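## Task

Take the foam block that sits inside the pantry cabinet, put it on the cabinet's second level counting up from the floor of the cabinet (the cabinet floor itself is level one, not the lowest shelf), and close the cabinet door. The robot must not tip over or be left leaning, and the block and door must stay in place by themselves once the robot lets go.

## Robot and tools

Robot: TidyBot++, a single-arm mobile robot. The base is 0.54 m long, 0.50 m wide, 0.38 m tall, on four driven casters. On top is one seven-joint arm with a two-finger gripper; the shoulder sits 0.12 m ahead of the base centre at 0.68 m height. Cameras: base_camera (fixed on the base, 644x364) and wrist_camera (fisheye on the hand, 644x476, looking along the hand).

Frames: the base frame has its origin on the floor below the base centre, x ahead, y to the left, z up. hand_pose is reported in it: the point between the finger pads; its z axis runs out along the fingers, its y axis is the closing direction. Odometry is the base frame as it was at scene start; heading grows to the left, range -3.142 to 3.142.

execute_actions: argument actions is a list holding zero or one action; an empty list only reports state and images. cameras optionally picks base_camera, wrist_camera or all (omitted or null means all, [] means none). An action may contain:
- base: a relative move from where the base last measured itself, exactly one key: translate_m (metres, forward positive), strafe_m (metres, left positive), or rotate_rad (radians, counter-clockwise from above positive). Ranges -2 to 2, -2 to 2, -6.3 to 6.3. A move needing over 8.667 s at its top speed is rejected.
- joints: absolute targets keyed by name, radians: joint_1_rad (any angle; positive turns the arm clockwise from above, opposite to heading), joint_2_rad shoulder -2.249 to 2.249, joint_3_rad any angle, joint_4_rad elbow -2.579 to 2.579, joint_5_rad any angle, joint_6_rad wrist -2.099 to 2.099, joint_7_rad any angle (hand down: positive is counter-clockwise from above; at 1.57 the fingers open left/right). gripper_pos 0 (open) to 1 (closed); finger gap is roughly 85 x (1 - gripper_pos) mm. Free-turning joints go the short way, so split big turns into steps under half a turn. Tolerances: ±0.039 for joints 1 to 4, ±0.056 for 5 to 7, ±0.03 gripper.
- speeds: optional caps for this action only, translate_m and strafe_m 0.05 to 0.5 m/s, rotate_rad 0.1 to 1.57 rad/s (maximum is the default).
Base and joint motions start at once and may finish at different times; one action lasts at most 15 s. Anything left out may keep pushing toward its previous target. Bad keys or values reject the whole call with no motion. If a result reports a stop, the rest of that reply's motion calls are skipped.

wait: seconds from 0 to 10; no new command, returns state and images. zoom_image: camera plus region [x0, y0, x1, y1] in that camera's latest full-image pixels, origin top-left, at most 504x504. finished_scene: the integer of the scene being closed; irreversible, and the goal must already hold and keep holding.

Arm geometry: upper arm 0.42 m, forearm 0.31 m, hand 0.31 m to the hand point. With joint_1_rad 0, joint_3_rad 3.14, joint_5_rad 0 (roughly the start) the arm moves in the base's x-z plane; tilt from vertical (forward positive) is joint_2 for the upper arm, joint_2 - joint_4 for the forearm, joint_2 - joint_4 - joint_6 for the hand. Reach ahead of the shoulder is the sum of length x sin(tilt), height above it the sum of length x cos(tilt). From 3.14, raising joint_3 swings a forward-bent forearm to the right; raising joint_5 swings a forward-bent hand to the right. The arm begins folded, hand down, sticking out up to 0.08 m ahead of the base with the elbow up to 1.15 m high. A downward-pointing hand reaches at most about 0.94 m high, and only close in. Closed fingertips stick about 20 mm past the hand point.

Result lines: base_status and joint_status give each motion's outcome. done (for the base it only means the wheels turned the commanded amount, slip included); off_target (stopped short, may still push); contact_stop or time_out (target dropped, holding). A base blocked by something pushes until timeout and may still read done while far short. "joint command not followed" with "cause:" means the self-collision check held back the arm targets (gripper still acts); joints then show not_followed and may retry later. There is no check against hitting the base. on_its_own lists uncommanded effects. motor_effort gives percent of maximum with the action's peak in brackets; readings carry bias and noise. base_tilt is in degrees, forward/right positive, with about 1 degree of bias. Gripper at 1 reading done means empty; off_target means something is held. ARM HIT means a hard strike on the base or the arm itself. MOTOR HOT starts at 60 °C; at 75 °C an OVER-TEMPERATURE FAULT lets the arm sag and joints read limit_stop_at_motor_heat (resend targets). Torque faults (joints 1 to 4 over 104.5 N m, 5 to 7 over 51.3) freeze the arm for 10 s and skip the rest of the call.

Accuracy: friction can leave joints slightly off even with all done; correct by sending last command plus (wanted minus read). Loads make the arm sag; while holding something never command the angle it reads. The hand often ends 1 to 2 cm off, so trust images. Odometry drifts a few cm and degrees over many moves. Camera calibration (base_camera K fx=fy=372.865, centre 319.594,181.073; wrist_camera fisheye K 268.423, centre 308.688,237.376) is approximate, worse for the wrist.

Avoid: driving while the arm is snagged on something above about 0.8 m (tipping), sideways shoves on a high hand, bumping the base into things, dropping or flinging objects, slamming the door, and hard pushes. Back away or retract the arm to undo a lean. Let go before finishing so nothing relies on the robot.

Each tool is called after ">>>" by a JSON object that holds its "method" and its "body".

## Session

>>> {"method": "execute_actions", "body": {"actions": []}}

Scene clock: 0.00 s.
base_odometry: x=+0.000 y=+0.000 heading=+0.000 (m, m, rad; odometry frame)
base_tilt: forward=+0.7 right=+0.1 (deg)
base_status: not commanded
joint_positions: joint_1_rad=+0.051 joint_2_rad=-0.335 joint_3_rad=+3.125 joint_4_rad=-2.544 joint_5_rad=+0.019 joint_6_rad=-0.830 joint_7_rad=+1.604 gripper_pos=+0.000
joint_status: not commanded
motor_effort: joint_1_rad=-2 joint_2_rad=-2 joint_3_rad=+1 joint_4_rad=+14 joint_5_rad=+1 joint_6_rad=+2 joint_7_rad=+1 (%)
hand_pose: x=+0.2647 y=-0.0086 z=+0.5822 quat_wxyz=(+0.012, +0.999, +0.006, +0.051) (m; base frame)
pictures: base_camera, wrist_camera
Images, in order (width x height): base_camera 644x364, wrist_camera 644x476.

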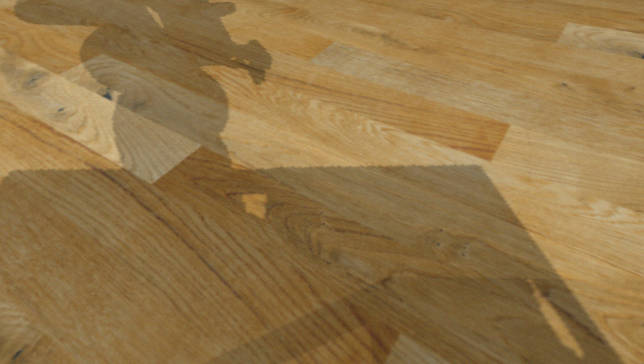

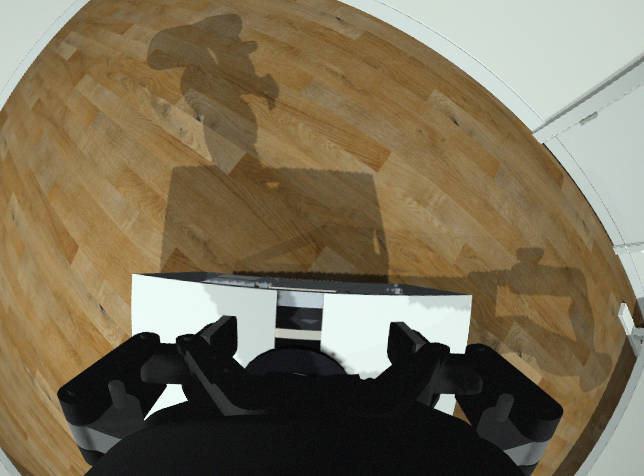

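>>> {"method": "execute_actions", "body": {"actions": [{"base":{"rotate_rad":-1.2},"joints":{"joint_6_rad":0.5,"joint_1_rad":0}}]}}

Scene clock: 4.07 s.
base_odometry: x=+0.000 y=+0.000 heading=-1.200 (m, m, rad; odometry frame)
base_tilt: forward=+0.7 right=+0.1 (deg)
base_status: done
joint_positions: joint_1_rad=+0.022 joint_2_rad=-0.335 joint_3_rad=+3.125 joint_4_rad=-2.544 joint_5_rad=+0.019 joint_6_rad=+0.481 joint_7_rad=+1.604 gripper_pos=+0.000
joint_status: all done
motor_effort: joint_1_rad=-1(1) joint_2_rad=-7(7) joint_3_rad=+1(2) joint_4_rad=+20(20) joint_5_rad=+0(0) joint_6_rad=+9(9) joint_7_rad=+1(1) (%)
hand_pose: x=+0.5405 y=+0.0027 z=+0.8431 quat_wxyz=(+0.017, +0.760, +0.022, +0.649) (m; base frame)
pictures: base_camera, wrist_camera
camera_calibration (this result's frames):
wrist_camera: T_world_to_cam=[[0.0448271, -0.996528, 0.070158, -0.072503], [-0.143245, -0.0759147, -0.986771, 0.966425], [0.988672, 0.0341843, -0.146151, -0.275015], [0, 0, 0, 1]] pos_world=[0.413585, 0.0105158, 0.918533]
Images, in order (width x height): base_camera 644x364, wrist_camera 644x476.

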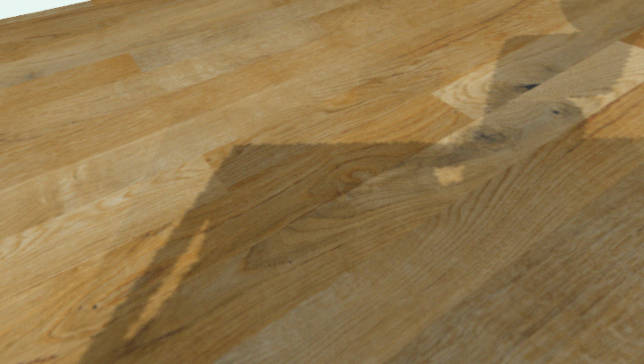

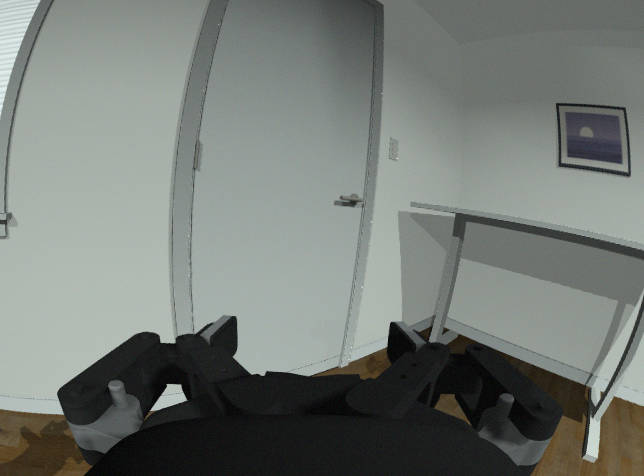

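>>> {"method": "execute_actions", "body": {"actions": [{"base":{"rotate_rad":-2.0}}], "cameras": ["wrist_camera"]}}

>>> {"method": "execute_actions", "body": {"actions": [{"base":{"rotate_rad":-1.6}}], "cameras": ["wrist_camera"]}}

Scene clock: 10.13 s.
base_odometry: x=+0.000 y=+0.000 heading=+3.084 (m, m, rad; odometry frame)
base_tilt: forward=+0.7 right=+0.1 (deg)
base_status: done
joint_positions: joint_1_rad=+0.017 joint_2_rad=-0.335 joint_3_rad=+3.125 joint_4_rad=-2.544 joint_5_rad=+0.019 joint_6_rad=+0.481 joint_7_rad=+1.604 gripper_pos=+0.000
joint_status: not commanded
motor_effort: joint_1_rad=-1(0) joint_2_rad=-6(8) joint_3_rad=+1(2) joint_4_rad=+20(20) joint_5_rad=-1(0) joint_6_rad=+9(9) joint_7_rad=+1(1) (%)
hand_pose: x=+0.5405 y=+0.0047 z=+0.8431 quat_wxyz=(+0.015, +0.760, +0.024, +0.649) (m; base frame)
pictures: wrist_camera
camera_calibration (this result's frames):
wrist_camera: T_world_to_cam=[[0.0494079, -0.996312, 0.0701581, -0.0730482], [-0.142895, -0.0765726, -0.986771, 0.966383], [0.988504, 0.0387291, -0.146151, -0.274994], [0, 0, 0, 1]] pos_world=[0.413534, 0.01187, 0.918533]
Images, in order (width x height): wrist_camera 644x476.

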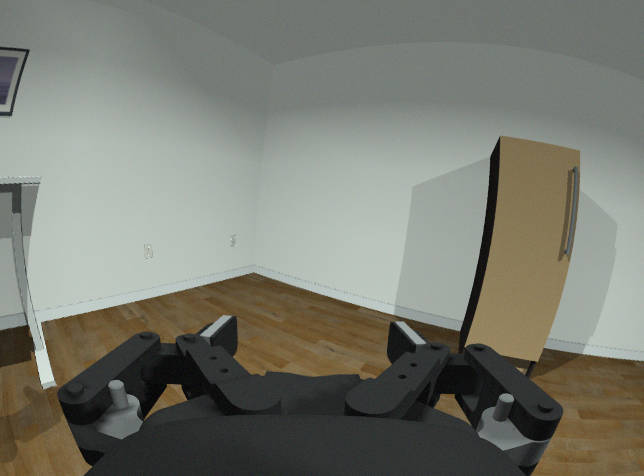

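Scene clock: 12.43 s.
base_odometry: x=+0.000 y=+0.000 heading=+1.485 (m, m, rad; odometry frame)
base_tilt: forward=+0.7 right=+0.1 (deg)
base_status: done
joint_positions: joint_1_rad=+0.015 joint_2_rad=-0.335 joint_3_rad=+3.125 joint_4_rad=-2.544 joint_5_rad=+0.019 joint_6_rad=+0.481 joint_7_rad=+1.604 gripper_pos=+0.000
joint_status: not commanded
motor_effort: joint_1_rad=-1(2) joint_2_rad=-7(8) joint_3_rad=+1(2) joint_4_rad=+20(20) joint_5_rad=+1(0) joint_6_rad=+9(9) joint_7_rad=+1(1) (%)
hand_pose: x=+0.5405 y=+0.0053 z=+0.8431 quat_wxyz=(+0.015, +0.760, +0.024, +0.649) (m; base frame)
pictures: wrist_camera
camera_calibration (this result's frames):
wrist_camera: T_world_to_cam=[[0.0510005, -0.996232, 0.0701425, -0.0732272], [-0.142772, -0.0767855, -0.986773, 0.96637], [0.988441, 0.0403115, -0.14615, -0.274988], [0, 0, 0, 1]] pos_world=[0.413515, 0.0123371, 0.918534]
Images, in order (width x height): wrist_camera 644x476.

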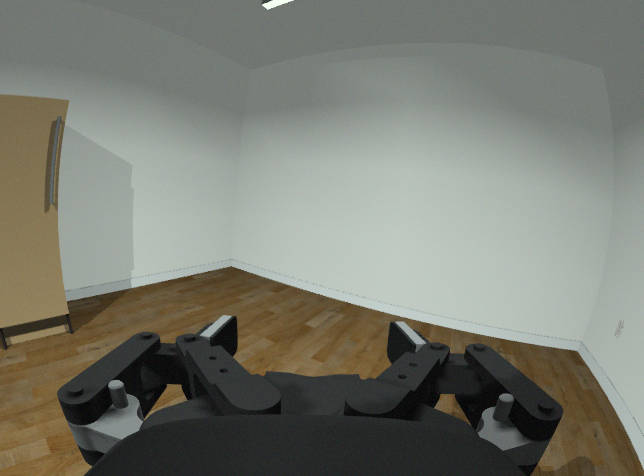

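>>> {"method": "execute_actions", "body": {"actions": [{"base":{"rotate_rad":0.85}}]}}

Scene clock: 15.53 s.
base_odometry: x=+0.000 y=+0.000 heading=+2.334 (m, m, rad; odometry frame)
base_tilt: forward=+0.7 right=+0.1 (deg)
base_status: done
joint_positions: joint_1_rad=+0.011 joint_2_rad=-0.335 joint_3_rad=+3.124 joint_4_rad=-2.544 joint_5_rad=+0.019 joint_6_rad=+0.481 joint_7_rad=+1.604 gripper_pos=+0.000
joint_status: not commanded
motor_effort: joint_1_rad=-1(0) joint_2_rad=-7(8) joint_3_rad=+1(2) joint_4_rad=+20(20) joint_5_rad=+0(1) joint_6_rad=+9(9) joint_7_rad=+1(1) (%)
hand_pose: x=+0.5405 y=+0.0072 z=+0.8431 quat_wxyz=(+0.014, +0.760, +0.026, +0.649) (m; base frame)
pictures: base_camera, wrist_camera
camera_calibration (this result's frames):
wrist_camera: T_world_to_cam=[[0.0553192, -0.995996, 0.0702277, -0.0737989], [-0.142439, -0.0774882, -0.986766, 0.966324], [0.988257, 0.0445839, -0.146155, -0.27496], [0, 0, 0, 1]] pos_world=[0.413456, 0.0136341, 0.918531]
Images, in order (width x height): base_camera 644x364, wrist_camera 644x476.

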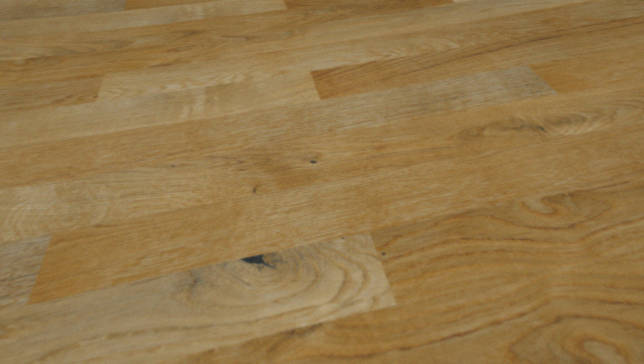

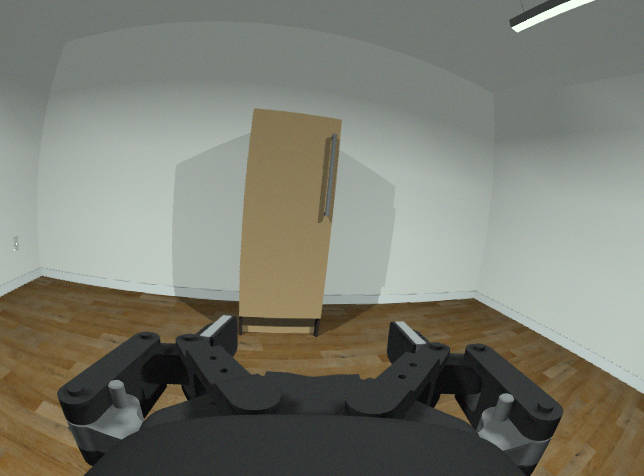

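>>> {"method": "execute_actions", "body": {"actions": [{"base":{"translate_m":0.8}}]}}

Scene clock: 20.23 s.
base_odometry: x=-0.554 y=+0.577 heading=+2.335 (m, m, rad; odometry frame)
base_tilt: forward=+0.7 right=+0.1 (deg)
base_status: done
joint_positions: joint_1_rad=+0.011 joint_2_rad=-0.335 joint_3_rad=+3.124 joint_4_rad=-2.544 joint_5_rad=+0.019 joint_6_rad=+0.481 joint_7_rad=+1.604 gripper_pos=+0.000
joint_status: not commanded
motor_effort: joint_1_rad=-2(1) joint_2_rad=-7(9) joint_3_rad=+1(1) joint_4_rad=+20(21) joint_5_rad=+1(0) joint_6_rad=+9(10) joint_7_rad=+1(1) (%)
hand_pose: x=+0.5405 y=+0.0072 z=+0.8431 quat_wxyz=(+0.014, +0.760, +0.026, +0.649) (m; base frame)
pictures: base_camera, wrist_camera
camera_calibration (this result's frames):
wrist_camera: T_world_to_cam=[[0.055317, -0.995996, 0.0702294, -0.0737997], [-0.14241, -0.0774882, -0.98677, 0.966323], [0.988261, 0.0445838, -0.146126, -0.27498], [0, 0, 0, 1]] pos_world=[0.413449, 0.0136342, 0.91854]
Images, in order (width x height): base_camera 644x364, wrist_camera 644x476.

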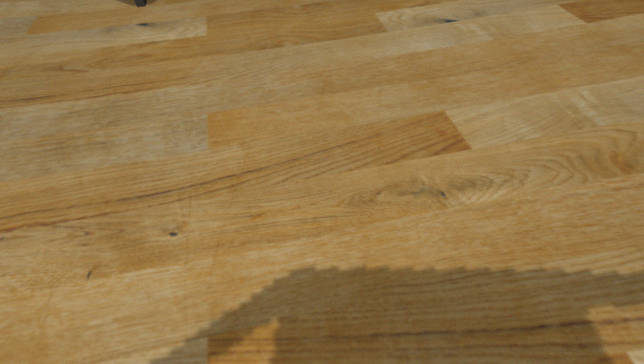

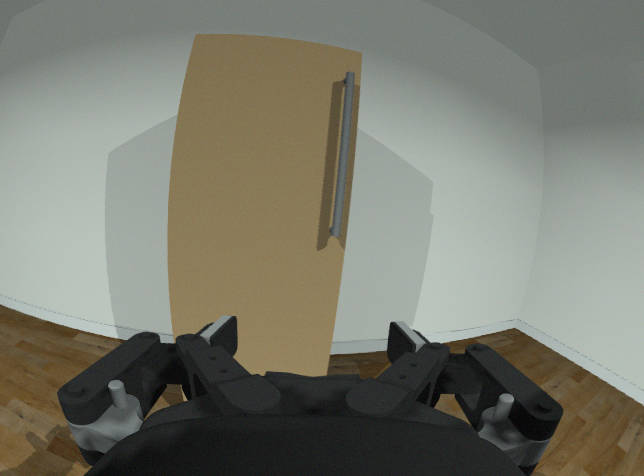

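>>> {"method": "execute_actions", "body": {"actions": [{"base":{"translate_m":0.25},"joints":{"joint_1_rad":-0.03,"joint_2_rad":-0.2,"joint_4_rad":-2.25,"joint_6_rad":0.48,"joint_7_rad":1.57}}]}}

Scene clock: 29.57 s.
base_odometry: x=-0.727 y=+0.758 heading=+2.336 (m, m, rad; odometry frame)
base_tilt: forward=+0.8 right=+0.1 (deg)
base_status: done
joint_positions: joint_1_rad=-0.008 joint_2_rad=-0.211 joint_3_rad=+3.124 joint_4_rad=-2.265 joint_5_rad=+0.019 joint_6_rad=+0.481 joint_7_rad=+1.600 gripper_pos=+0.000
joint_status: all done
motor_effort: joint_1_rad=-1(1) joint_2_rad=-13(14) joint_3_rad=+1(2) joint_4_rad=+22(22) joint_5_rad=+1(1) joint_6_rad=+9(10) joint_7_rad=+1(2) (%)
hand_pose: x=+0.6200 y=+0.0174 z=+0.9467 quat_wxyz=(+0.006, +0.707, +0.029, +0.706) (m; base frame)
pictures: base_camera, wrist_camera
camera_calibration (this result's frames):
wrist_camera: T_world_to_cam=[[0.0641317, -0.995437, 0.0706522, -0.0811646], [0.0135218, -0.0699247, -0.997461, 0.993983], [0.99785, 0.0649242, 0.0089757, -0.492013], [0, 0, 0, 1]] pos_world=[0.48272, 0.0206532, 1.00161]
Images, in order (width x height): base_camera 644x364, wrist_camera 644x476.

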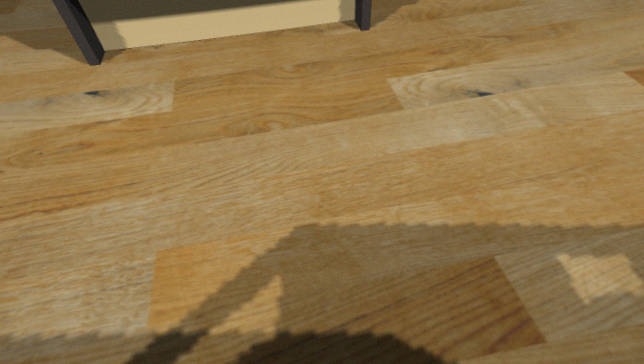

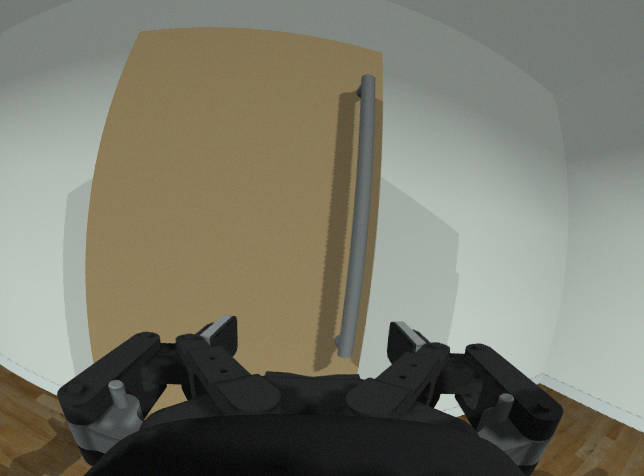

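>>> {"method": "execute_actions", "body": {"actions": [{"base":{"rotate_rad":0.2}}], "cameras": []}}

>>> {"method": "execute_actions", "body": {"actions": [{"base":{"strafe_m":-0.21}}], "cameras": []}}

>>> {"method": "execute_actions", "body": {"actions": [{"base":{"translate_m":0.12}}]}}

Scene clock: 32.47 s.
base_odometry: x=-0.727 y=+0.758 heading=+2.536 (m, m, rad; odometry frame)
base_tilt: forward=+0.7 right=+0.1 (deg)
base_status: done
joint_positions: joint_1_rad=-0.018 joint_2_rad=-0.211 joint_3_rad=+3.123 joint_4_rad=-2.265 joint_5_rad=+0.019 joint_6_rad=+0.481 joint_7_rad=+1.600 gripper_pos=+0.000
joint_status: not commanded
motor_effort: joint_1_rad=-1(3) joint_2_rad=-13(14) joint_3_rad=+1(2) joint_4_rad=+21(21) joint_5_rad=-1(0) joint_6_rad=+9(9) joint_7_rad=+1(1) (%)
hand_pose: x=+0.6198 y=+0.0229 z=+0.9467 quat_wxyz=(+0.002, +0.707, +0.033, +0.707) (m; base frame)
pictures: none
No camera images: the call's "cameras" was empty. Leave "cameras" out to get every camera's image.

Scene clock: 34.13 s.
base_odometry: x=-0.608 y=+0.931 heading=+2.537 (m, m, rad; odometry frame)
base_tilt: forward=+0.8 right=+0.1 (deg)
base_status: done
joint_positions: joint_1_rad=-0.018 joint_2_rad=-0.211 joint_3_rad=+3.124 joint_4_rad=-2.265 joint_5_rad=+0.019 joint_6_rad=+0.481 joint_7_rad=+1.600 gripper_pos=+0.000
joint_status: not commanded
motor_effort: joint_1_rad=+0(1) joint_2_rad=-12(16) joint_3_rad=+1(3) joint_4_rad=+21(23) joint_5_rad=+0(0) joint_6_rad=+9(10) joint_7_rad=+1(1) (%)
hand_pose: x=+0.6198 y=+0.0227 z=+0.9467 quat_wxyz=(+0.002, +0.707, +0.033, +0.706) (m; base frame)
pictures: none
No camera images: the call's "cameras" was empty. Leave "cameras" out to get every camera's image.

Scene clock: 35.47 s.
base_odometry: x=-0.707 y=+0.999 heading=+2.537 (m, m, rad; odometry frame)
base_tilt: forward=+0.8 right=+0.1 (deg)
base_status: done
joint_positions: joint_1_rad=-0.018 joint_2_rad=-0.206 joint_3_rad=+3.124 joint_4_rad=-2.264 joint_5_rad=+0.019 joint_6_rad=+0.481 joint_7_rad=+1.600 gripper_pos=+0.000
joint_status: not commanded
motor_effort: joint_1_rad=+0(1) joint_2_rad=-13(16) joint_3_rad=+1(1) joint_4_rad=+21(22) joint_5_rad=+0(1) joint_6_rad=+9(10) joint_7_rad=+1(1) (%)
hand_pose: x=+0.6213 y=+0.0228 z=+0.9443 quat_wxyz=(+0.002, +0.709, +0.033, +0.705) (m; base frame)
pictures: base_camera, wrist_camera
camera_calibration (this result's frames):
wrist_camera: T_world_to_cam=[[0.0750724, -0.994694, 0.0703446, -0.082268], [0.0093633, -0.0698374, -0.997514, 0.994556], [0.997134, 0.0755445, 0.00407075, -0.488791], [0, 0, 0, 1]] pos_world=[0.484254, 0.0245512, 0.999861]
Images, in order (width x height): base_camera 644x364, wrist_camera 644x476.

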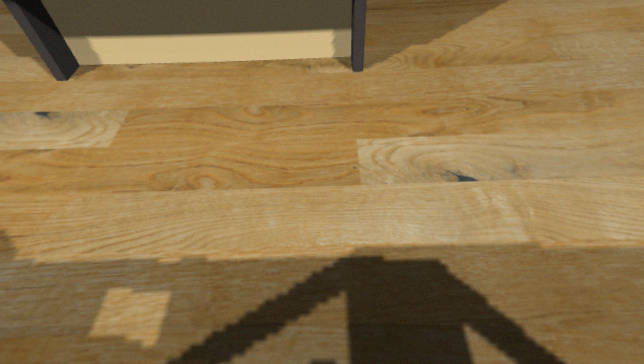

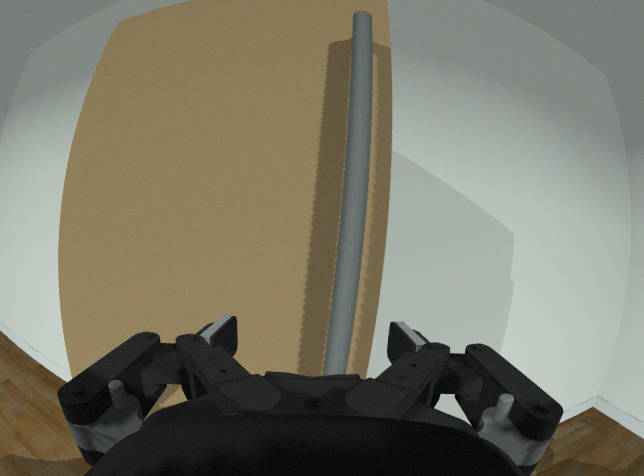

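>>> {"method": "execute_actions", "body": {"actions": [{"base":{"strafe_m":-0.025}}], "cameras": []}}

>>> {"method": "execute_actions", "body": {"actions": [{"base":{"translate_m":0.11}}], "cameras": ["wrist_camera"]}}

Scene clock: 37.87 s.
base_odometry: x=-0.693 y=+1.020 heading=+2.537 (m, m, rad; odometry frame)
base_tilt: forward=+0.8 right=+0.1 (deg)
base_status: done
joint_positions: joint_1_rad=-0.019 joint_2_rad=-0.206 joint_3_rad=+3.125 joint_4_rad=-2.264 joint_5_rad=+0.019 joint_6_rad=+0.481 joint_7_rad=+1.600 gripper_pos=+0.000
joint_status: not commanded
motor_effort: joint_1_rad=+0(1) joint_2_rad=-12(14) joint_3_rad=+1(3) joint_4_rad=+21(22) joint_5_rad=+0(0) joint_6_rad=+9(9) joint_7_rad=+1(1) (%)
hand_pose: x=+0.6213 y=+0.0227 z=+0.9443 quat_wxyz=(+0.002, +0.709, +0.033, +0.705) (m; base frame)
pictures: none
No camera images: the call's "cameras" was empty. Leave "cameras" out to get every camera's image.

Scene clock: 39.17 s.
base_odometry: x=-0.783 y=+1.083 heading=+2.537 (m, m, rad; odometry frame)
base_tilt: forward=+0.7 right=+0.1 (deg)
base_status: done
joint_positions: joint_1_rad=-0.019 joint_2_rad=-0.203 joint_3_rad=+3.125 joint_4_rad=-2.264 joint_5_rad=+0.019 joint_6_rad=+0.481 joint_7_rad=+1.600 gripper_pos=+0.000
joint_status: not commanded
motor_effort: joint_1_rad=+0(0) joint_2_rad=-13(17) joint_3_rad=+1(2) joint_4_rad=+21(22) joint_5_rad=+0(1) joint_6_rad=+9(10) joint_7_rad=+1(1) (%)
hand_pose: x=+0.6221 y=+0.0227 z=+0.9430 quat_wxyz=(+0.002, +0.710, +0.033, +0.704) (m; base frame)
pictures: wrist_camera
camera_calibration (this result's frames):
wrist_camera: T_world_to_cam=[[0.0752075, -0.9947, 0.0701157, -0.0821382], [0.00686187, -0.0697969, -0.997538, 0.994907], [0.997144, 0.0755035, 0.00157625, -0.487277], [0, 0, 0, 1]] pos_world=[0.485236, 0.0245298, 0.998985]
Images, in order (width x height): wrist_camera 644x476.

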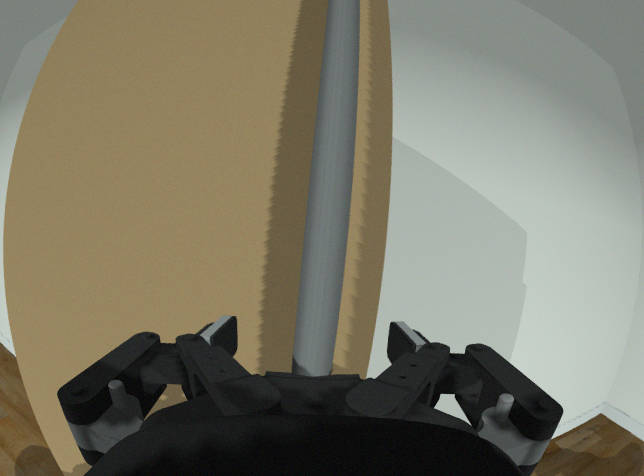

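>>> {"method": "execute_actions", "body": {"actions": [{"base":{"translate_m":0.03}}], "cameras": []}}

>>> {"method": "execute_actions", "body": {"actions": [{"joints":{"gripper_pos":1}}], "cameras": []}}

>>> {"method": "execute_actions", "body": {"actions": [{"base":{"translate_m":-0.12},"speeds":{"translate_m":0.08}}]}}

Scene clock: 41.50 s.
base_odometry: x=-0.808 y=+1.100 heading=+2.537 (m, m, rad; odometry frame)
base_tilt: forward=+0.8 right=+0.1 (deg)
base_status: done
joint_positions: joint_1_rad=-0.019 joint_2_rad=-0.200 joint_3_rad=+3.125 joint_4_rad=-2.264 joint_5_rad=+0.019 joint_6_rad=+0.481 joint_7_rad=+1.600 gripper_pos=+0.000
joint_status: not commanded
motor_effort: joint_1_rad=+0(2) joint_2_rad=-13(16) joint_3_rad=+1(2) joint_4_rad=+21(22) joint_5_rad=+0(1) joint_6_rad=+9(10) joint_7_rad=+1(1) (%)
hand_pose: x=+0.6229 y=+0.0228 z=+0.9418 quat_wxyz=(+0.002, +0.710, +0.033, +0.703) (m; base frame)
pictures: none
No camera images: the call's "cameras" was empty. Leave "cameras" out to get every camera's image.

Scene clock: 42.60 s.
base_odometry: x=-0.808 y=+1.100 heading=+2.537 (m, m, rad; odometry frame)
base_tilt: forward=+0.7 right=+0.1 (deg)
base_status: not commanded
joint_positions: joint_1_rad=-0.019 joint_2_rad=-0.200 joint_3_rad=+3.125 joint_4_rad=-2.264 joint_5_rad=+0.019 joint_6_rad=+0.481 joint_7_rad=+1.586 gripper_pos=+0.746
joint_status: gripper_pos off_target (ended at +0.746, target +1.000)
motor_effort: joint_1_rad=-1(3) joint_2_rad=-10(13) joint_3_rad=+1(1) joint_4_rad=+23(27) joint_5_rad=+1(3) joint_6_rad=+9(11) joint_7_rad=+2(4) (%)
hand_pose: x=+0.6229 y=+0.0225 z=+0.9418 quat_wxyz=(-0.003, +0.711, +0.028, +0.703) (m; base frame)
pictures: none
No camera images: the call's "cameras" was empty. Leave "cameras" out to get every camera's image.

Scene clock: 44.63 s.
base_odometry: x=-0.709 y=+1.032 heading=+2.537 (m, m, rad; odometry frame)
base_tilt: forward=+0.8 right=+0.1 (deg)
base_status: done
joint_positions: joint_1_rad=-0.035 joint_2_rad=-0.186 joint_3_rad=+3.117 joint_4_rad=-2.251 joint_5_rad=+0.019 joint_6_rad=+0.481 joint_7_rad=+1.578 gripper_pos=+0.749
joint_status: not commanded
motor_effort: joint_1_rad=+1(4) joint_2_rad=-19(21) joint_3_rad=+3(6) joint_4_rad=+20(25) joint_5_rad=+2(3) joint_6_rad=+10(12) joint_7_rad=+4(4) (%)
hand_pose: x=+0.6278 y=+0.0353 z=+0.9422 quat_wxyz=(-0.014, +0.711, +0.034, +0.702) (m; base frame)
pictures: base_camera, wrist_camera
camera_calibration (this result's frames):
wrist_camera: T_world_to_cam=[[0.0987589, -0.993906, 0.0489709, -0.0648951], [0.00328427, -0.0488856, -0.998799, 0.997589], [0.995106, 0.0988011, -0.00156364, -0.490509], [0, 0, 0, 1]] pos_world=[0.491241, 0.032731, 0.998801]
Images, in order (width x height): base_camera 644x364, wrist_camera 644x476.

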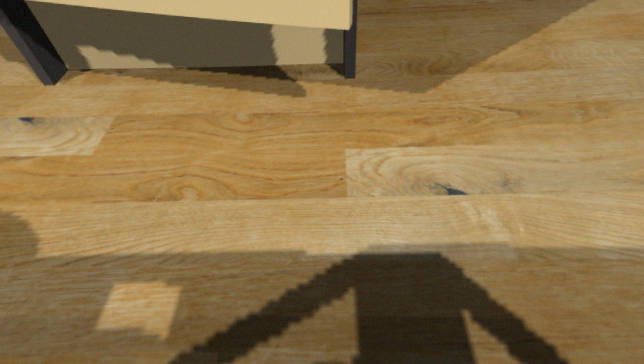

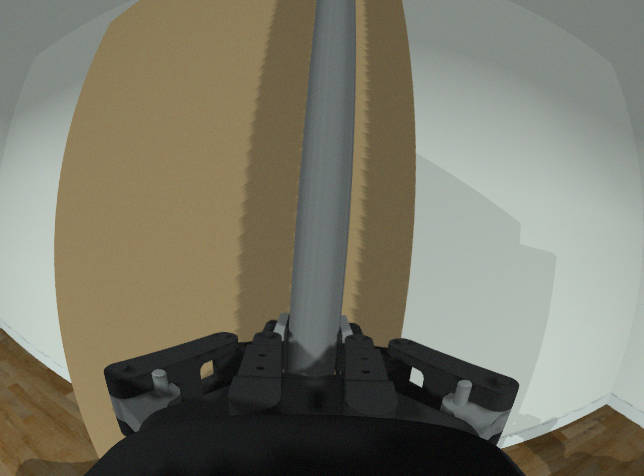

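>>> {"method": "execute_actions", "body": {"actions": [{"base":{"translate_m":-0.1},"speeds":{"translate_m":0.1}}], "cameras": []}}

>>> {"method": "execute_actions", "body": {"actions": [{"base":{"strafe_m":0.06},"speeds":{"strafe_m":0.1}}], "cameras": []}}

>>> {"method": "execute_actions", "body": {"actions": [{"base":{"translate_m":-0.08},"speeds":{"translate_m":0.1}}], "cameras": []}}

>>> {"method": "execute_actions", "body": {"actions": [{"base":{"strafe_m":0.06},"speeds":{"strafe_m":0.1}}]}}

Scene clock: 48.30 s.
base_odometry: x=-0.627 y=+0.975 heading=+2.537 (m, m, rad; odometry frame)
base_tilt: forward=+0.7 right=+0.1 (deg)
base_status: done
joint_positions: joint_1_rad=-0.077 joint_2_rad=-0.177 joint_3_rad=+3.077 joint_4_rad=-2.242 joint_5_rad=+0.019 joint_6_rad=+0.481 joint_7_rad=+1.575 gripper_pos=+0.751
joint_status: not commanded
motor_effort: joint_1_rad=+8(11) joint_2_rad=-22(23) joint_3_rad=+9(13) joint_4_rad=+17(20) joint_5_rad=-1(3) joint_6_rad=+9(10) joint_7_rad=+5(5) (%)
hand_pose: x=+0.6261 y=+0.0790 z=+0.9422 quat_wxyz=(-0.041, +0.709, +0.065, +0.701) (m; base frame)
pictures: none
No camera images: the call's "cameras" was empty. Leave "cameras" out to get every camera's image.

Scene clock: 49.43 s.
base_odometry: x=-0.661 y=+0.926 heading=+2.537 (m, m, rad; odometry frame)
base_tilt: forward=+0.7 right=+0.1 (deg)
base_status: done
joint_positions: joint_1_rad=-0.021 joint_2_rad=-0.186 joint_3_rad=+3.140 joint_4_rad=-2.251 joint_5_rad=+0.019 joint_6_rad=+0.481 joint_7_rad=+1.575 gripper_pos=+0.751
joint_status: not commanded
motor_effort: joint_1_rad=-3(8) joint_2_rad=-13(22) joint_3_rad=-2(9) joint_4_rad=+24(26) joint_5_rad=+2(3) joint_6_rad=+11(12) joint_7_rad=+3(5) (%)
hand_pose: x=+0.6290 y=+0.0158 z=+0.9421 quat_wxyz=(-0.004, +0.712, +0.019, +0.702) (m; base frame)
pictures: none
No camera images: the call's "cameras" was empty. Leave "cameras" out to get every camera's image.

Scene clock: 50.90 s.
base_odometry: x=-0.595 y=+0.880 heading=+2.537 (m, m, rad; odometry frame)
base_tilt: forward=+0.7 right=+0.1 (deg)
base_status: done
joint_positions: joint_1_rad=-0.072 joint_2_rad=-0.176 joint_3_rad=+3.083 joint_4_rad=-2.242 joint_5_rad=+0.019 joint_6_rad=+0.481 joint_7_rad=+1.575 gripper_pos=+0.753
joint_status: not commanded
motor_effort: joint_1_rad=+6(9) joint_2_rad=-20(23) joint_3_rad=+7(11) joint_4_rad=+17(23) joint_5_rad=+1(2) joint_6_rad=+9(11) joint_7_rad=+5(5) (%)
hand_pose: x=+0.6272 y=+0.0731 z=+0.9420 quat_wxyz=(-0.038, +0.710, +0.060, +0.701) (m; base frame)
pictures: none
No camera images: the call's "cameras" was empty. Leave "cameras" out to get every camera's image.

Scene clock: 52.07 s.
base_odometry: x=-0.629 y=+0.831 heading=+2.537 (m, m, rad; odometry frame)
base_tilt: forward=+0.7 right=+0.1 (deg)
base_status: done
joint_positions: joint_1_rad=-0.022 joint_2_rad=-0.202 joint_3_rad=+3.138 joint_4_rad=-2.265 joint_5_rad=+0.019 joint_6_rad=+0.481 joint_7_rad=+1.575 gripper_pos=+0.753
joint_status: not commanded
motor_effort: joint_1_rad=-3(6) joint_2_rad=-10(21) joint_3_rad=-2(7) joint_4_rad=+26(28) joint_5_rad=+2(4) joint_6_rad=+11(12) joint_7_rad=+3(5) (%)
hand_pose: x=+0.6227 y=+0.0173 z=+0.9419 quat_wxyz=(-0.005, +0.711, +0.020, +0.703) (m; base frame)
pictures: base_camera, wrist_camera
camera_calibration (this result's frames):
wrist_camera: T_world_to_cam=[[0.0657358, -0.99694, 0.0423097, -0.0553666], [0.0031315, -0.042195, -0.999104, 0.99675], [0.997832, 0.0658094, 0.00034819, -0.48653], [0, 0, 0, 1]] pos_world=[0.485994, 0.018879, 0.998369]
Images, in order (width x height): base_camera 644x364, wrist_camera 644x476.

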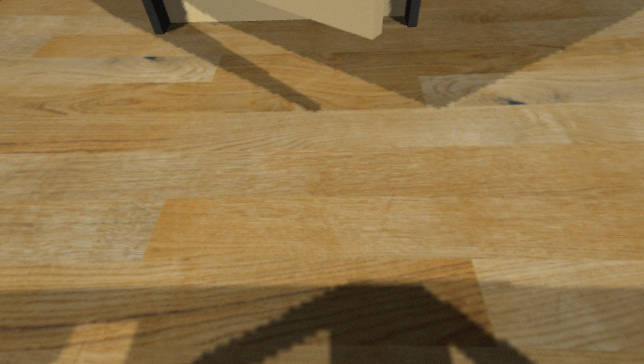

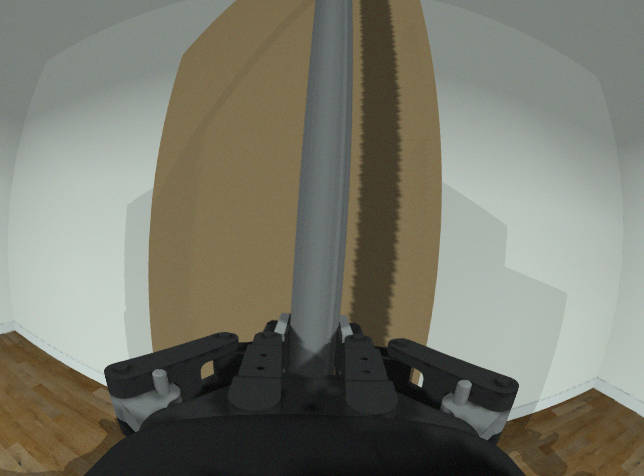

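>>> {"method": "execute_actions", "body": {"actions": [{"base":{"translate_m":-0.06},"speeds":{"translate_m":0.1}}], "cameras": []}}

>>> {"method": "execute_actions", "body": {"actions": [{"base":{"strafe_m":0.09},"speeds":{"strafe_m":0.1}}], "cameras": []}}

>>> {"method": "execute_actions", "body": {"actions": [{"base":{"translate_m":-0.05},"speeds":{"translate_m":0.1}}], "cameras": []}}

>>> {"method": "execute_actions", "body": {"actions": [{"base":{"strafe_m":0.11},"speeds":{"strafe_m":0.1}}]}}

Scene clock: 54.90 s.
base_odometry: x=-0.580 y=+0.797 heading=+2.537 (m, m, rad; odometry frame)
base_tilt: forward=+0.8 right=+0.1 (deg)
base_status: done
joint_positions: joint_1_rad=-0.065 joint_2_rad=-0.164 joint_3_rad=+3.091 joint_4_rad=-2.231 joint_5_rad=+0.019 joint_6_rad=+0.481 joint_7_rad=+1.575 gripper_pos=+0.755
joint_status: not commanded
motor_effort: joint_1_rad=+5(9) joint_2_rad=-23(26) joint_3_rad=+6(10) joint_4_rad=+16(24) joint_5_rad=+0(3) joint_6_rad=+8(10) joint_7_rad=+5(5) (%)
hand_pose: x=+0.6334 y=+0.0657 z=+0.9421 quat_wxyz=(-0.033, +0.711, +0.054, +0.701) (m; base frame)
pictures: none
No camera images: the call's "cameras" was empty. Leave "cameras" out to get every camera's image.

Scene clock: 56.37 s.
base_odometry: x=-0.631 y=+0.723 heading=+2.537 (m, m, rad; odometry frame)
base_tilt: forward=+0.7 right=+0.1 (deg)
base_status: done
joint_positions: joint_1_rad=-0.005 joint_2_rad=-0.219 joint_3_rad=+3.153 joint_4_rad=-2.280 joint_5_rad=+0.019 joint_6_rad=+0.481 joint_7_rad=+1.575 gripper_pos=+0.755
joint_status: not commanded
motor_effort: joint_1_rad=-7(9) joint_2_rad=-7(22) joint_3_rad=-5(7) joint_4_rad=+28(31) joint_5_rad=+3(5) joint_6_rad=+11(12) joint_7_rad=+3(4) (%)
hand_pose: x=+0.6162 y=+0.0003 z=+0.9419 quat_wxyz=(+0.006, +0.710, +0.007, +0.704) (m; base frame)
pictures: none
No camera images: the call's "cameras" was empty. Leave "cameras" out to get every camera's image.

Scene clock: 57.57 s.
base_odometry: x=-0.590 y=+0.694 heading=+2.537 (m, m, rad; odometry frame)
base_tilt: forward=+0.7 right=+0.1 (deg)
base_status: done
joint_positions: joint_1_rad=-0.043 joint_2_rad=-0.162 joint_3_rad=+3.112 joint_4_rad=-2.230 joint_5_rad=+0.019 joint_6_rad=+0.481 joint_7_rad=+1.575 gripper_pos=+0.757
joint_status: not commanded
motor_effort: joint_1_rad=+2(5) joint_2_rad=-23(25) joint_3_rad=+3(6) joint_4_rad=+18(27) joint_5_rad=+2(4) joint_6_rad=+10(11) joint_7_rad=+4(4) (%)
hand_pose: x=+0.6366 y=+0.0428 z=+0.9422 quat_wxyz=(-0.019, +0.712, +0.038, +0.701) (m; base frame)
pictures: none
No camera images: the call's "cameras" was empty. Leave "cameras" out to get every camera's image.

Scene clock: 59.27 s.
base_odometry: x=-0.653 y=+0.604 heading=+2.537 (m, m, rad; odometry frame)
base_tilt: forward=+0.7 right=+0.0 (deg)
base_status: done
joint_positions: joint_1_rad=+0.015 joint_2_rad=-0.222 joint_3_rad=+3.171 joint_4_rad=-2.282 joint_5_rad=+0.017 joint_6_rad=+0.481 joint_7_rad=+1.575 gripper_pos=+0.757
joint_status: not commanded
motor_effort: joint_1_rad=-10(14) joint_2_rad=-7(23) joint_3_rad=-8(11) joint_4_rad=+28(31) joint_5_rad=+5(6) joint_6_rad=+11(12) joint_7_rad=+1(4) (%)
hand_pose: x=+0.6152 y=-0.0195 z=+0.9419 quat_wxyz=(+0.017, +0.710, -0.008, +0.704) (m; base frame)
pictures: base_camera, wrist_camera
camera_calibration (this result's frames):
wrist_camera: T_world_to_cam=[[-0.00470487, -0.999433, 0.03334, -0.0398443], [0.0033299, -0.0333558, -0.999438, 0.995571], [0.999983, -0.00459121, 0.00348494, -0.482271], [0, 0, 0, 1]] pos_world=[0.478761, -0.0088278, 0.99802]
Images, in order (width x height): base_camera 644x364, wrist_camera 644x476.

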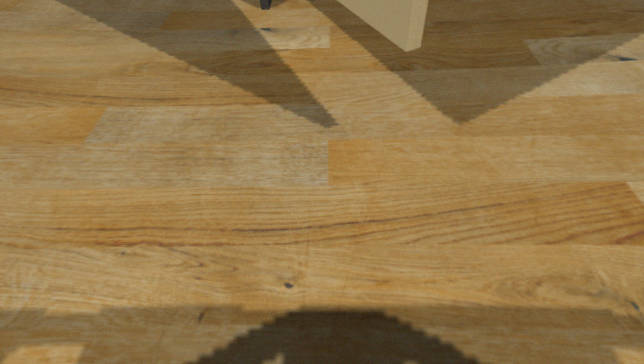

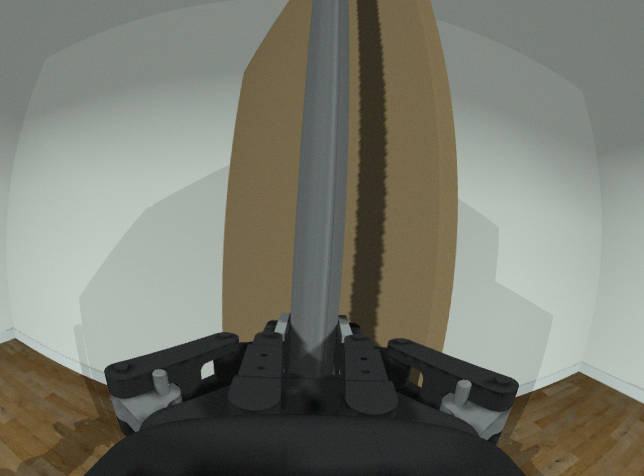

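>>> {"method": "execute_actions", "body": {"actions": [{"joints":{"gripper_pos":0}}], "cameras": []}}

>>> {"method": "execute_actions", "body": {"actions": [{"base":{"translate_m":-0.13}}], "cameras": []}}

>>> {"method": "execute_actions", "body": {"actions": [{"base":{"strafe_m":-0.2},"joints":{"gripper_pos":1}}], "cameras": []}}

>>> {"method": "execute_actions", "body": {"actions": [{"base":{"translate_m":0.25}}]}}

Scene clock: 63.40 s.
base_odometry: x=-0.653 y=+0.604 heading=+2.537 (m, m, rad; odometry frame)
base_tilt: forward=+0.7 right=+0.1 (deg)
base_status: not commanded
joint_positions: joint_1_rad=-0.022 joint_2_rad=-0.211 joint_3_rad=+3.126 joint_4_rad=-2.266 joint_5_rad=+0.017 joint_6_rad=+0.481 joint_7_rad=+1.575 gripper_pos=+0.000
joint_status: all done
motor_effort: joint_1_rad=-2(10) joint_2_rad=-12(14) joint_3_rad=+1(8) joint_4_rad=+22(28) joint_5_rad=+0(5) joint_6_rad=+9(11) joint_7_rad=+1(2) (%)
hand_pose: x=+0.6197 y=+0.0233 z=+0.9461 quat_wxyz=(-0.008, +0.708, +0.024, +0.706) (m; base frame)
pictures: none
No camera images: the call's "cameras" was empty. Leave "cameras" out to get every camera's image.

Scene clock: 64.80 s.
base_odometry: x=-0.546 y=+0.530 heading=+2.537 (m, m, rad; odometry frame)
base_tilt: forward=+0.7 right=+0.1 (deg)
base_status: done
joint_positions: joint_1_rad=-0.022 joint_2_rad=-0.210 joint_3_rad=+3.126 joint_4_rad=-2.265 joint_5_rad=+0.017 joint_6_rad=+0.481 joint_7_rad=+1.575 gripper_pos=+0.000
joint_status: not commanded
motor_effort: joint_1_rad=-1(0) joint_2_rad=-13(17) joint_3_rad=+1(1) joint_4_rad=+21(22) joint_5_rad=+0(1) joint_6_rad=+9(10) joint_7_rad=+1(1) (%)
hand_pose: x=+0.6201 y=+0.0233 z=+0.9458 quat_wxyz=(-0.008, +0.708, +0.024, +0.706) (m; base frame)
pictures: none
No camera images: the call's "cameras" was empty. Leave "cameras" out to get every camera's image.

Scene clock: 66.43 s.
base_odometry: x=-0.432 y=+0.694 heading=+2.537 (m, m, rad; odometry frame)
base_tilt: forward=+0.7 right=+0.1 (deg)
base_status: done
joint_positions: joint_1_rad=-0.022 joint_2_rad=-0.210 joint_3_rad=+3.127 joint_4_rad=-2.265 joint_5_rad=+0.017 joint_6_rad=+0.481 joint_7_rad=+1.575 gripper_pos=+0.999
joint_status: all done
motor_effort: joint_1_rad=-1(3) joint_2_rad=-12(13) joint_3_rad=+1(1) joint_4_rad=+22(21) joint_5_rad=+0(0) joint_6_rad=+9(9) joint_7_rad=+1(1) (%)
hand_pose: x=+0.6201 y=+0.0232 z=+0.9458 quat_wxyz=(-0.008, +0.708, +0.024, +0.706) (m; base frame)
pictures: none
No camera images: the call's "cameras" was empty. Leave "cameras" out to get every camera's image.

Scene clock: 68.23 s.
base_odometry: x=-0.637 y=+0.837 heading=+2.536 (m, m, rad; odometry frame)
base_tilt: forward=+0.8 right=+0.1 (deg)
base_status: done
joint_positions: joint_1_rad=-0.022 joint_2_rad=-0.205 joint_3_rad=+3.127 joint_4_rad=-2.265 joint_5_rad=+0.017 joint_6_rad=+0.481 joint_7_rad=+1.575 gripper_pos=+0.999
joint_status: not commanded
motor_effort: joint_1_rad=-1(1) joint_2_rad=-13(16) joint_3_rad=+1(1) joint_4_rad=+22(23) joint_5_rad=-1(0) joint_6_rad=+9(10) joint_7_rad=+1(1) (%)
hand_pose: x=+0.6214 y=+0.0232 z=+0.9439 quat_wxyz=(-0.008, +0.709, +0.024, +0.704) (m; base frame)
pictures: base_camera, wrist_camera
camera_calibration (this result's frames):
wrist_camera: T_world_to_cam=[[0.0756947, -0.996213, 0.0427846, -0.0561604], [0.00749073, -0.0423383, -0.999075, 0.996223], [0.997103, 0.0759452, 0.00425758, -0.489061], [0, 0, 0, 1]] pos_world=[0.484433, 0.0233725, 0.999787]
Images, in order (width x height): base_camera 644x364, wrist_camera 644x476.

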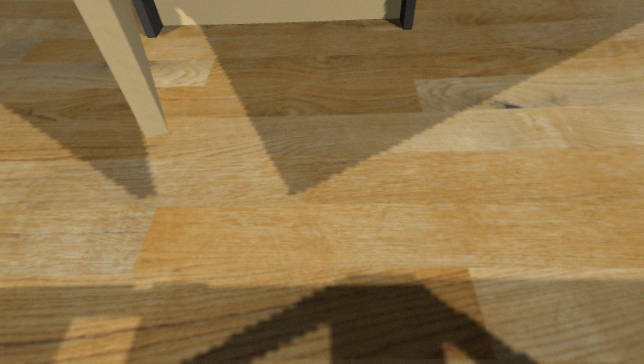

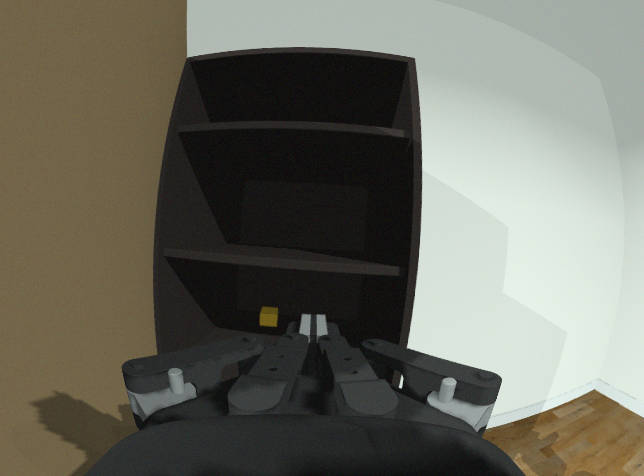

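>>> {"method": "execute_actions", "body": {"actions": [{"joints":{"joint_6_rad":0.0,"gripper_pos":0}}]}}

Scene clock: 71.03 s.
base_odometry: x=-0.637 y=+0.837 heading=+2.536 (m, m, rad; odometry frame)
base_tilt: forward=+0.8 right=+0.1 (deg)
base_status: not commanded
joint_positions: joint_1_rad=-0.022 joint_2_rad=-0.205 joint_3_rad=+3.127 joint_4_rad=-2.260 joint_5_rad=+0.017 joint_6_rad=+0.019 joint_7_rad=+1.575 gripper_pos=+0.000
joint_status: all done
motor_effort: joint_1_rad=-1(1) joint_2_rad=-12(13) joint_3_rad=+1(1) joint_4_rad=+21(24) joint_5_rad=+0(0) joint_6_rad=+8(10) joint_7_rad=+1(1) (%)
hand_pose: x=+0.5892 y=+0.0192 z=+0.8081 quat_wxyz=(-0.003, +0.851, +0.025, +0.525) (m; base frame)
pictures: base_camera, wrist_camera
camera_calibration (this result's frames):
wrist_camera: T_world_to_cam=[[0.0833899, -0.99616, 0.0266677, -0.0433672], [-0.434195, -0.0604081, -0.898791, 1.04016], [0.896951, 0.0633711, -0.437566, -0.0398754], [0, 0, 0, 1]] pos_world=[0.491017, 0.0221606, 0.918598]
Images, in order (width x height): base_camera 644x364, wrist_camera 644x476.

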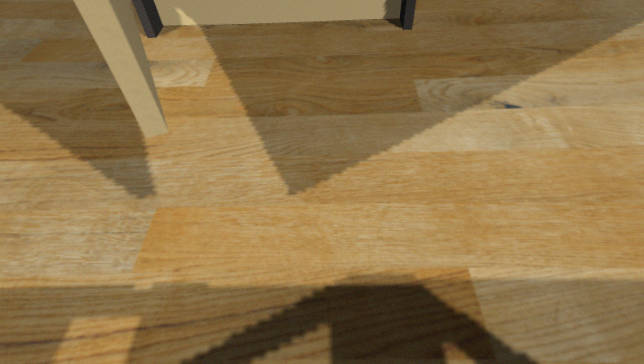

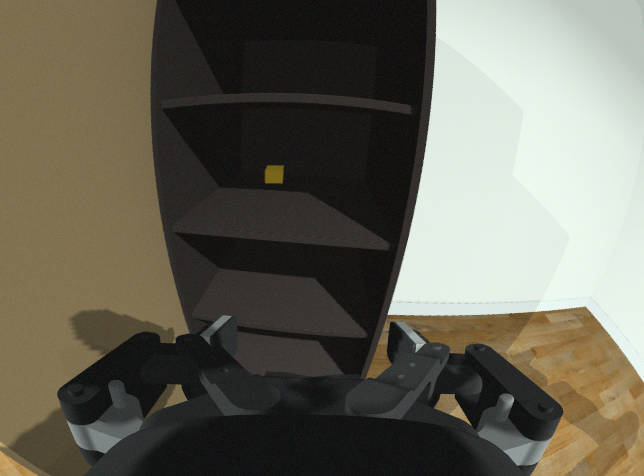

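>>> {"method": "execute_actions", "body": {"actions": [{"base":{"strafe_m":0.45},"joints":{"joint_6_rad":0.48,"gripper_pos":1},"speeds":{"strafe_m":0.12}}]}}

Scene clock: 82.47 s.
base_odometry: x=-0.893 y=+0.467 heading=+2.536 (m, m, rad; odometry frame)
base_tilt: forward=+0.7 right=+0.1 (deg)
base_status: done
joint_positions: joint_1_rad=+0.011 joint_2_rad=-0.206 joint_3_rad=+3.169 joint_4_rad=-2.258 joint_5_rad=+0.016 joint_6_rad=+0.461 joint_7_rad=+1.574 gripper_pos=+0.999
joint_status: all done
motor_effort: joint_1_rad=-10(13) joint_2_rad=-10(14) joint_3_rad=-8(11) joint_4_rad=+23(27) joint_5_rad=+4(5) joint_6_rad=+9(11) joint_7_rad=+1(2) (%)
hand_pose: x=+0.6230 y=-0.0169 z=+0.9421 quat_wxyz=(+0.015, +0.714, -0.006, +0.700) (m; base frame)
pictures: base_camera, wrist_camera
camera_calibration (this result's frames):
wrist_camera: T_world_to_cam=[[0.000891338, -0.999454, 0.0330329, -0.0404313], [-0.00806282, -0.0330391, -0.999422, 1.0029], [0.999967, 0.000624484, -0.00808787, -0.479087], [0, 0, 0, 1]] pos_world=[0.487194, -0.00697527, 0.999777]
Images, in order (width x height): base_camera 644x364, wrist_camera 644x476.

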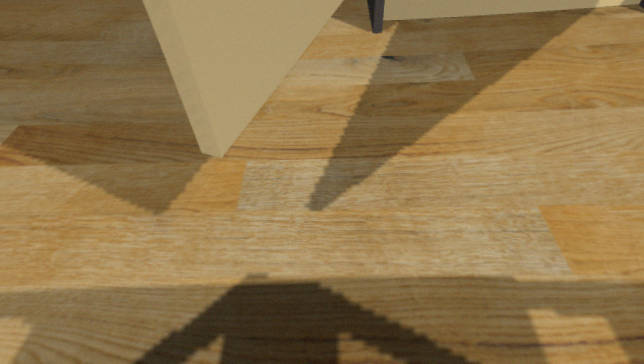

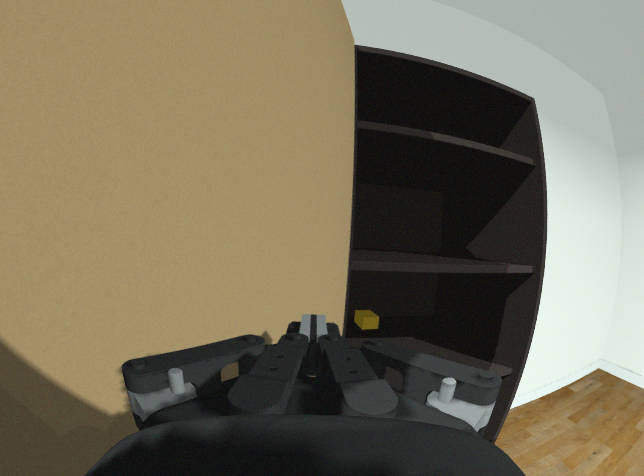

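>>> {"method": "execute_actions", "body": {"actions": [{"base":{"strafe_m":-0.22}}], "cameras": []}}

>>> {"method": "execute_actions", "body": {"actions": [{"base":{"translate_m":-0.3},"joints":{"joint_1_rad":-0.02,"joint_2_rad":1.17,"joint_4_rad":-0.79,"joint_6_rad":0.42,"gripper_pos":0}}]}}

Scene clock: 86.83 s.
base_odometry: x=-0.768 y=+0.648 heading=+2.537 (m, m, rad; odometry frame)
base_tilt: forward=+0.8 right=+0.1 (deg)
base_status: done
joint_positions: joint_1_rad=-0.023 joint_2_rad=-0.205 joint_3_rad=+3.125 joint_4_rad=-2.257 joint_5_rad=+0.016 joint_6_rad=+0.461 joint_7_rad=+1.574 gripper_pos=+0.999
joint_status: not commanded
motor_effort: joint_1_rad=-1(9) joint_2_rad=-13(18) joint_3_rad=+1(8) joint_4_rad=+21(23) joint_5_rad=+0(4) joint_6_rad=+9(10) joint_7_rad=+1(1) (%)
hand_pose: x=+0.6224 y=+0.0240 z=+0.9423 quat_wxyz=(-0.009, +0.714, +0.024, +0.700) (m; base frame)
pictures: none
No camera images: the call's "cameras" was empty. Leave "cameras" out to get every camera's image.

Scene clock: 89.53 s.
base_odometry: x=-0.522 y=+0.477 heading=+2.537 (m, m, rad; odometry frame)
base_tilt: forward=+0.8 right=+0.1 (deg)
base_status: done
joint_positions: joint_1_rad=-0.023 joint_2_rad=+1.154 joint_3_rad=+3.125 joint_4_rad=-0.814 joint_5_rad=+0.016 joint_6_rad=+0.460 joint_7_rad=+1.574 gripper_pos=+0.000
joint_status: all done
motor_effort: joint_1_rad=-1(0) joint_2_rad=-55(59) joint_3_rad=+0(0) joint_4_rad=+22(23) joint_5_rad=+0(0) joint_6_rad=+9(10) joint_7_rad=+1(1) (%)
hand_pose: x=+1.1037 y=+0.0317 z=+0.7504 quat_wxyz=(-0.012, +0.684, +0.014, +0.729) (m; base frame)
pictures: base_camera, wrist_camera
camera_calibration (this result's frames):
wrist_camera: T_world_to_cam=[[0.0648159, -0.997534, 0.0269192, -0.0519947], [0.0766739, -0.0219178, -0.996815, 0.721002], [0.994947, 0.0666735, 0.0750642, -1.0203], [0, 0, 0, 1]] pos_world=[0.963233, 0.0319633, 0.796693]
Images, in order (width x height): base_camera 644x364, wrist_camera 644x476.

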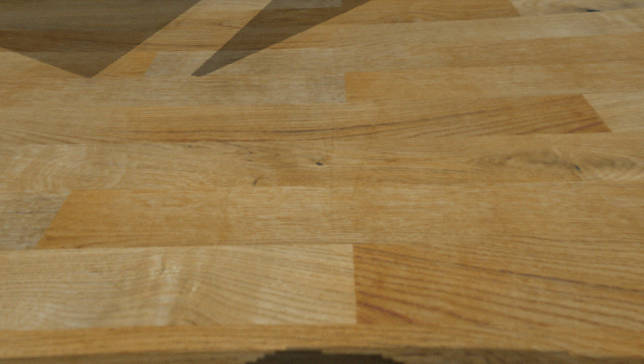

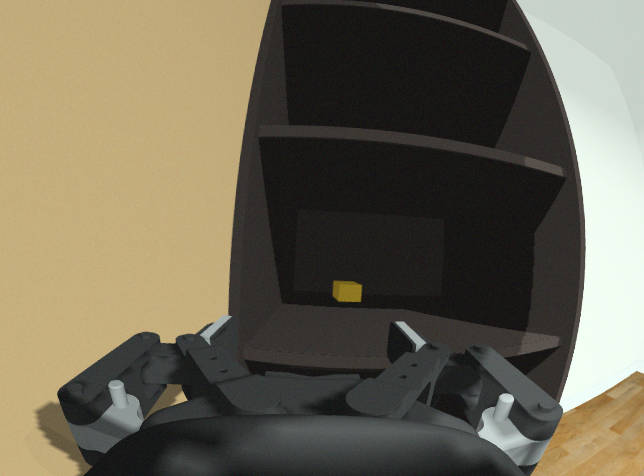

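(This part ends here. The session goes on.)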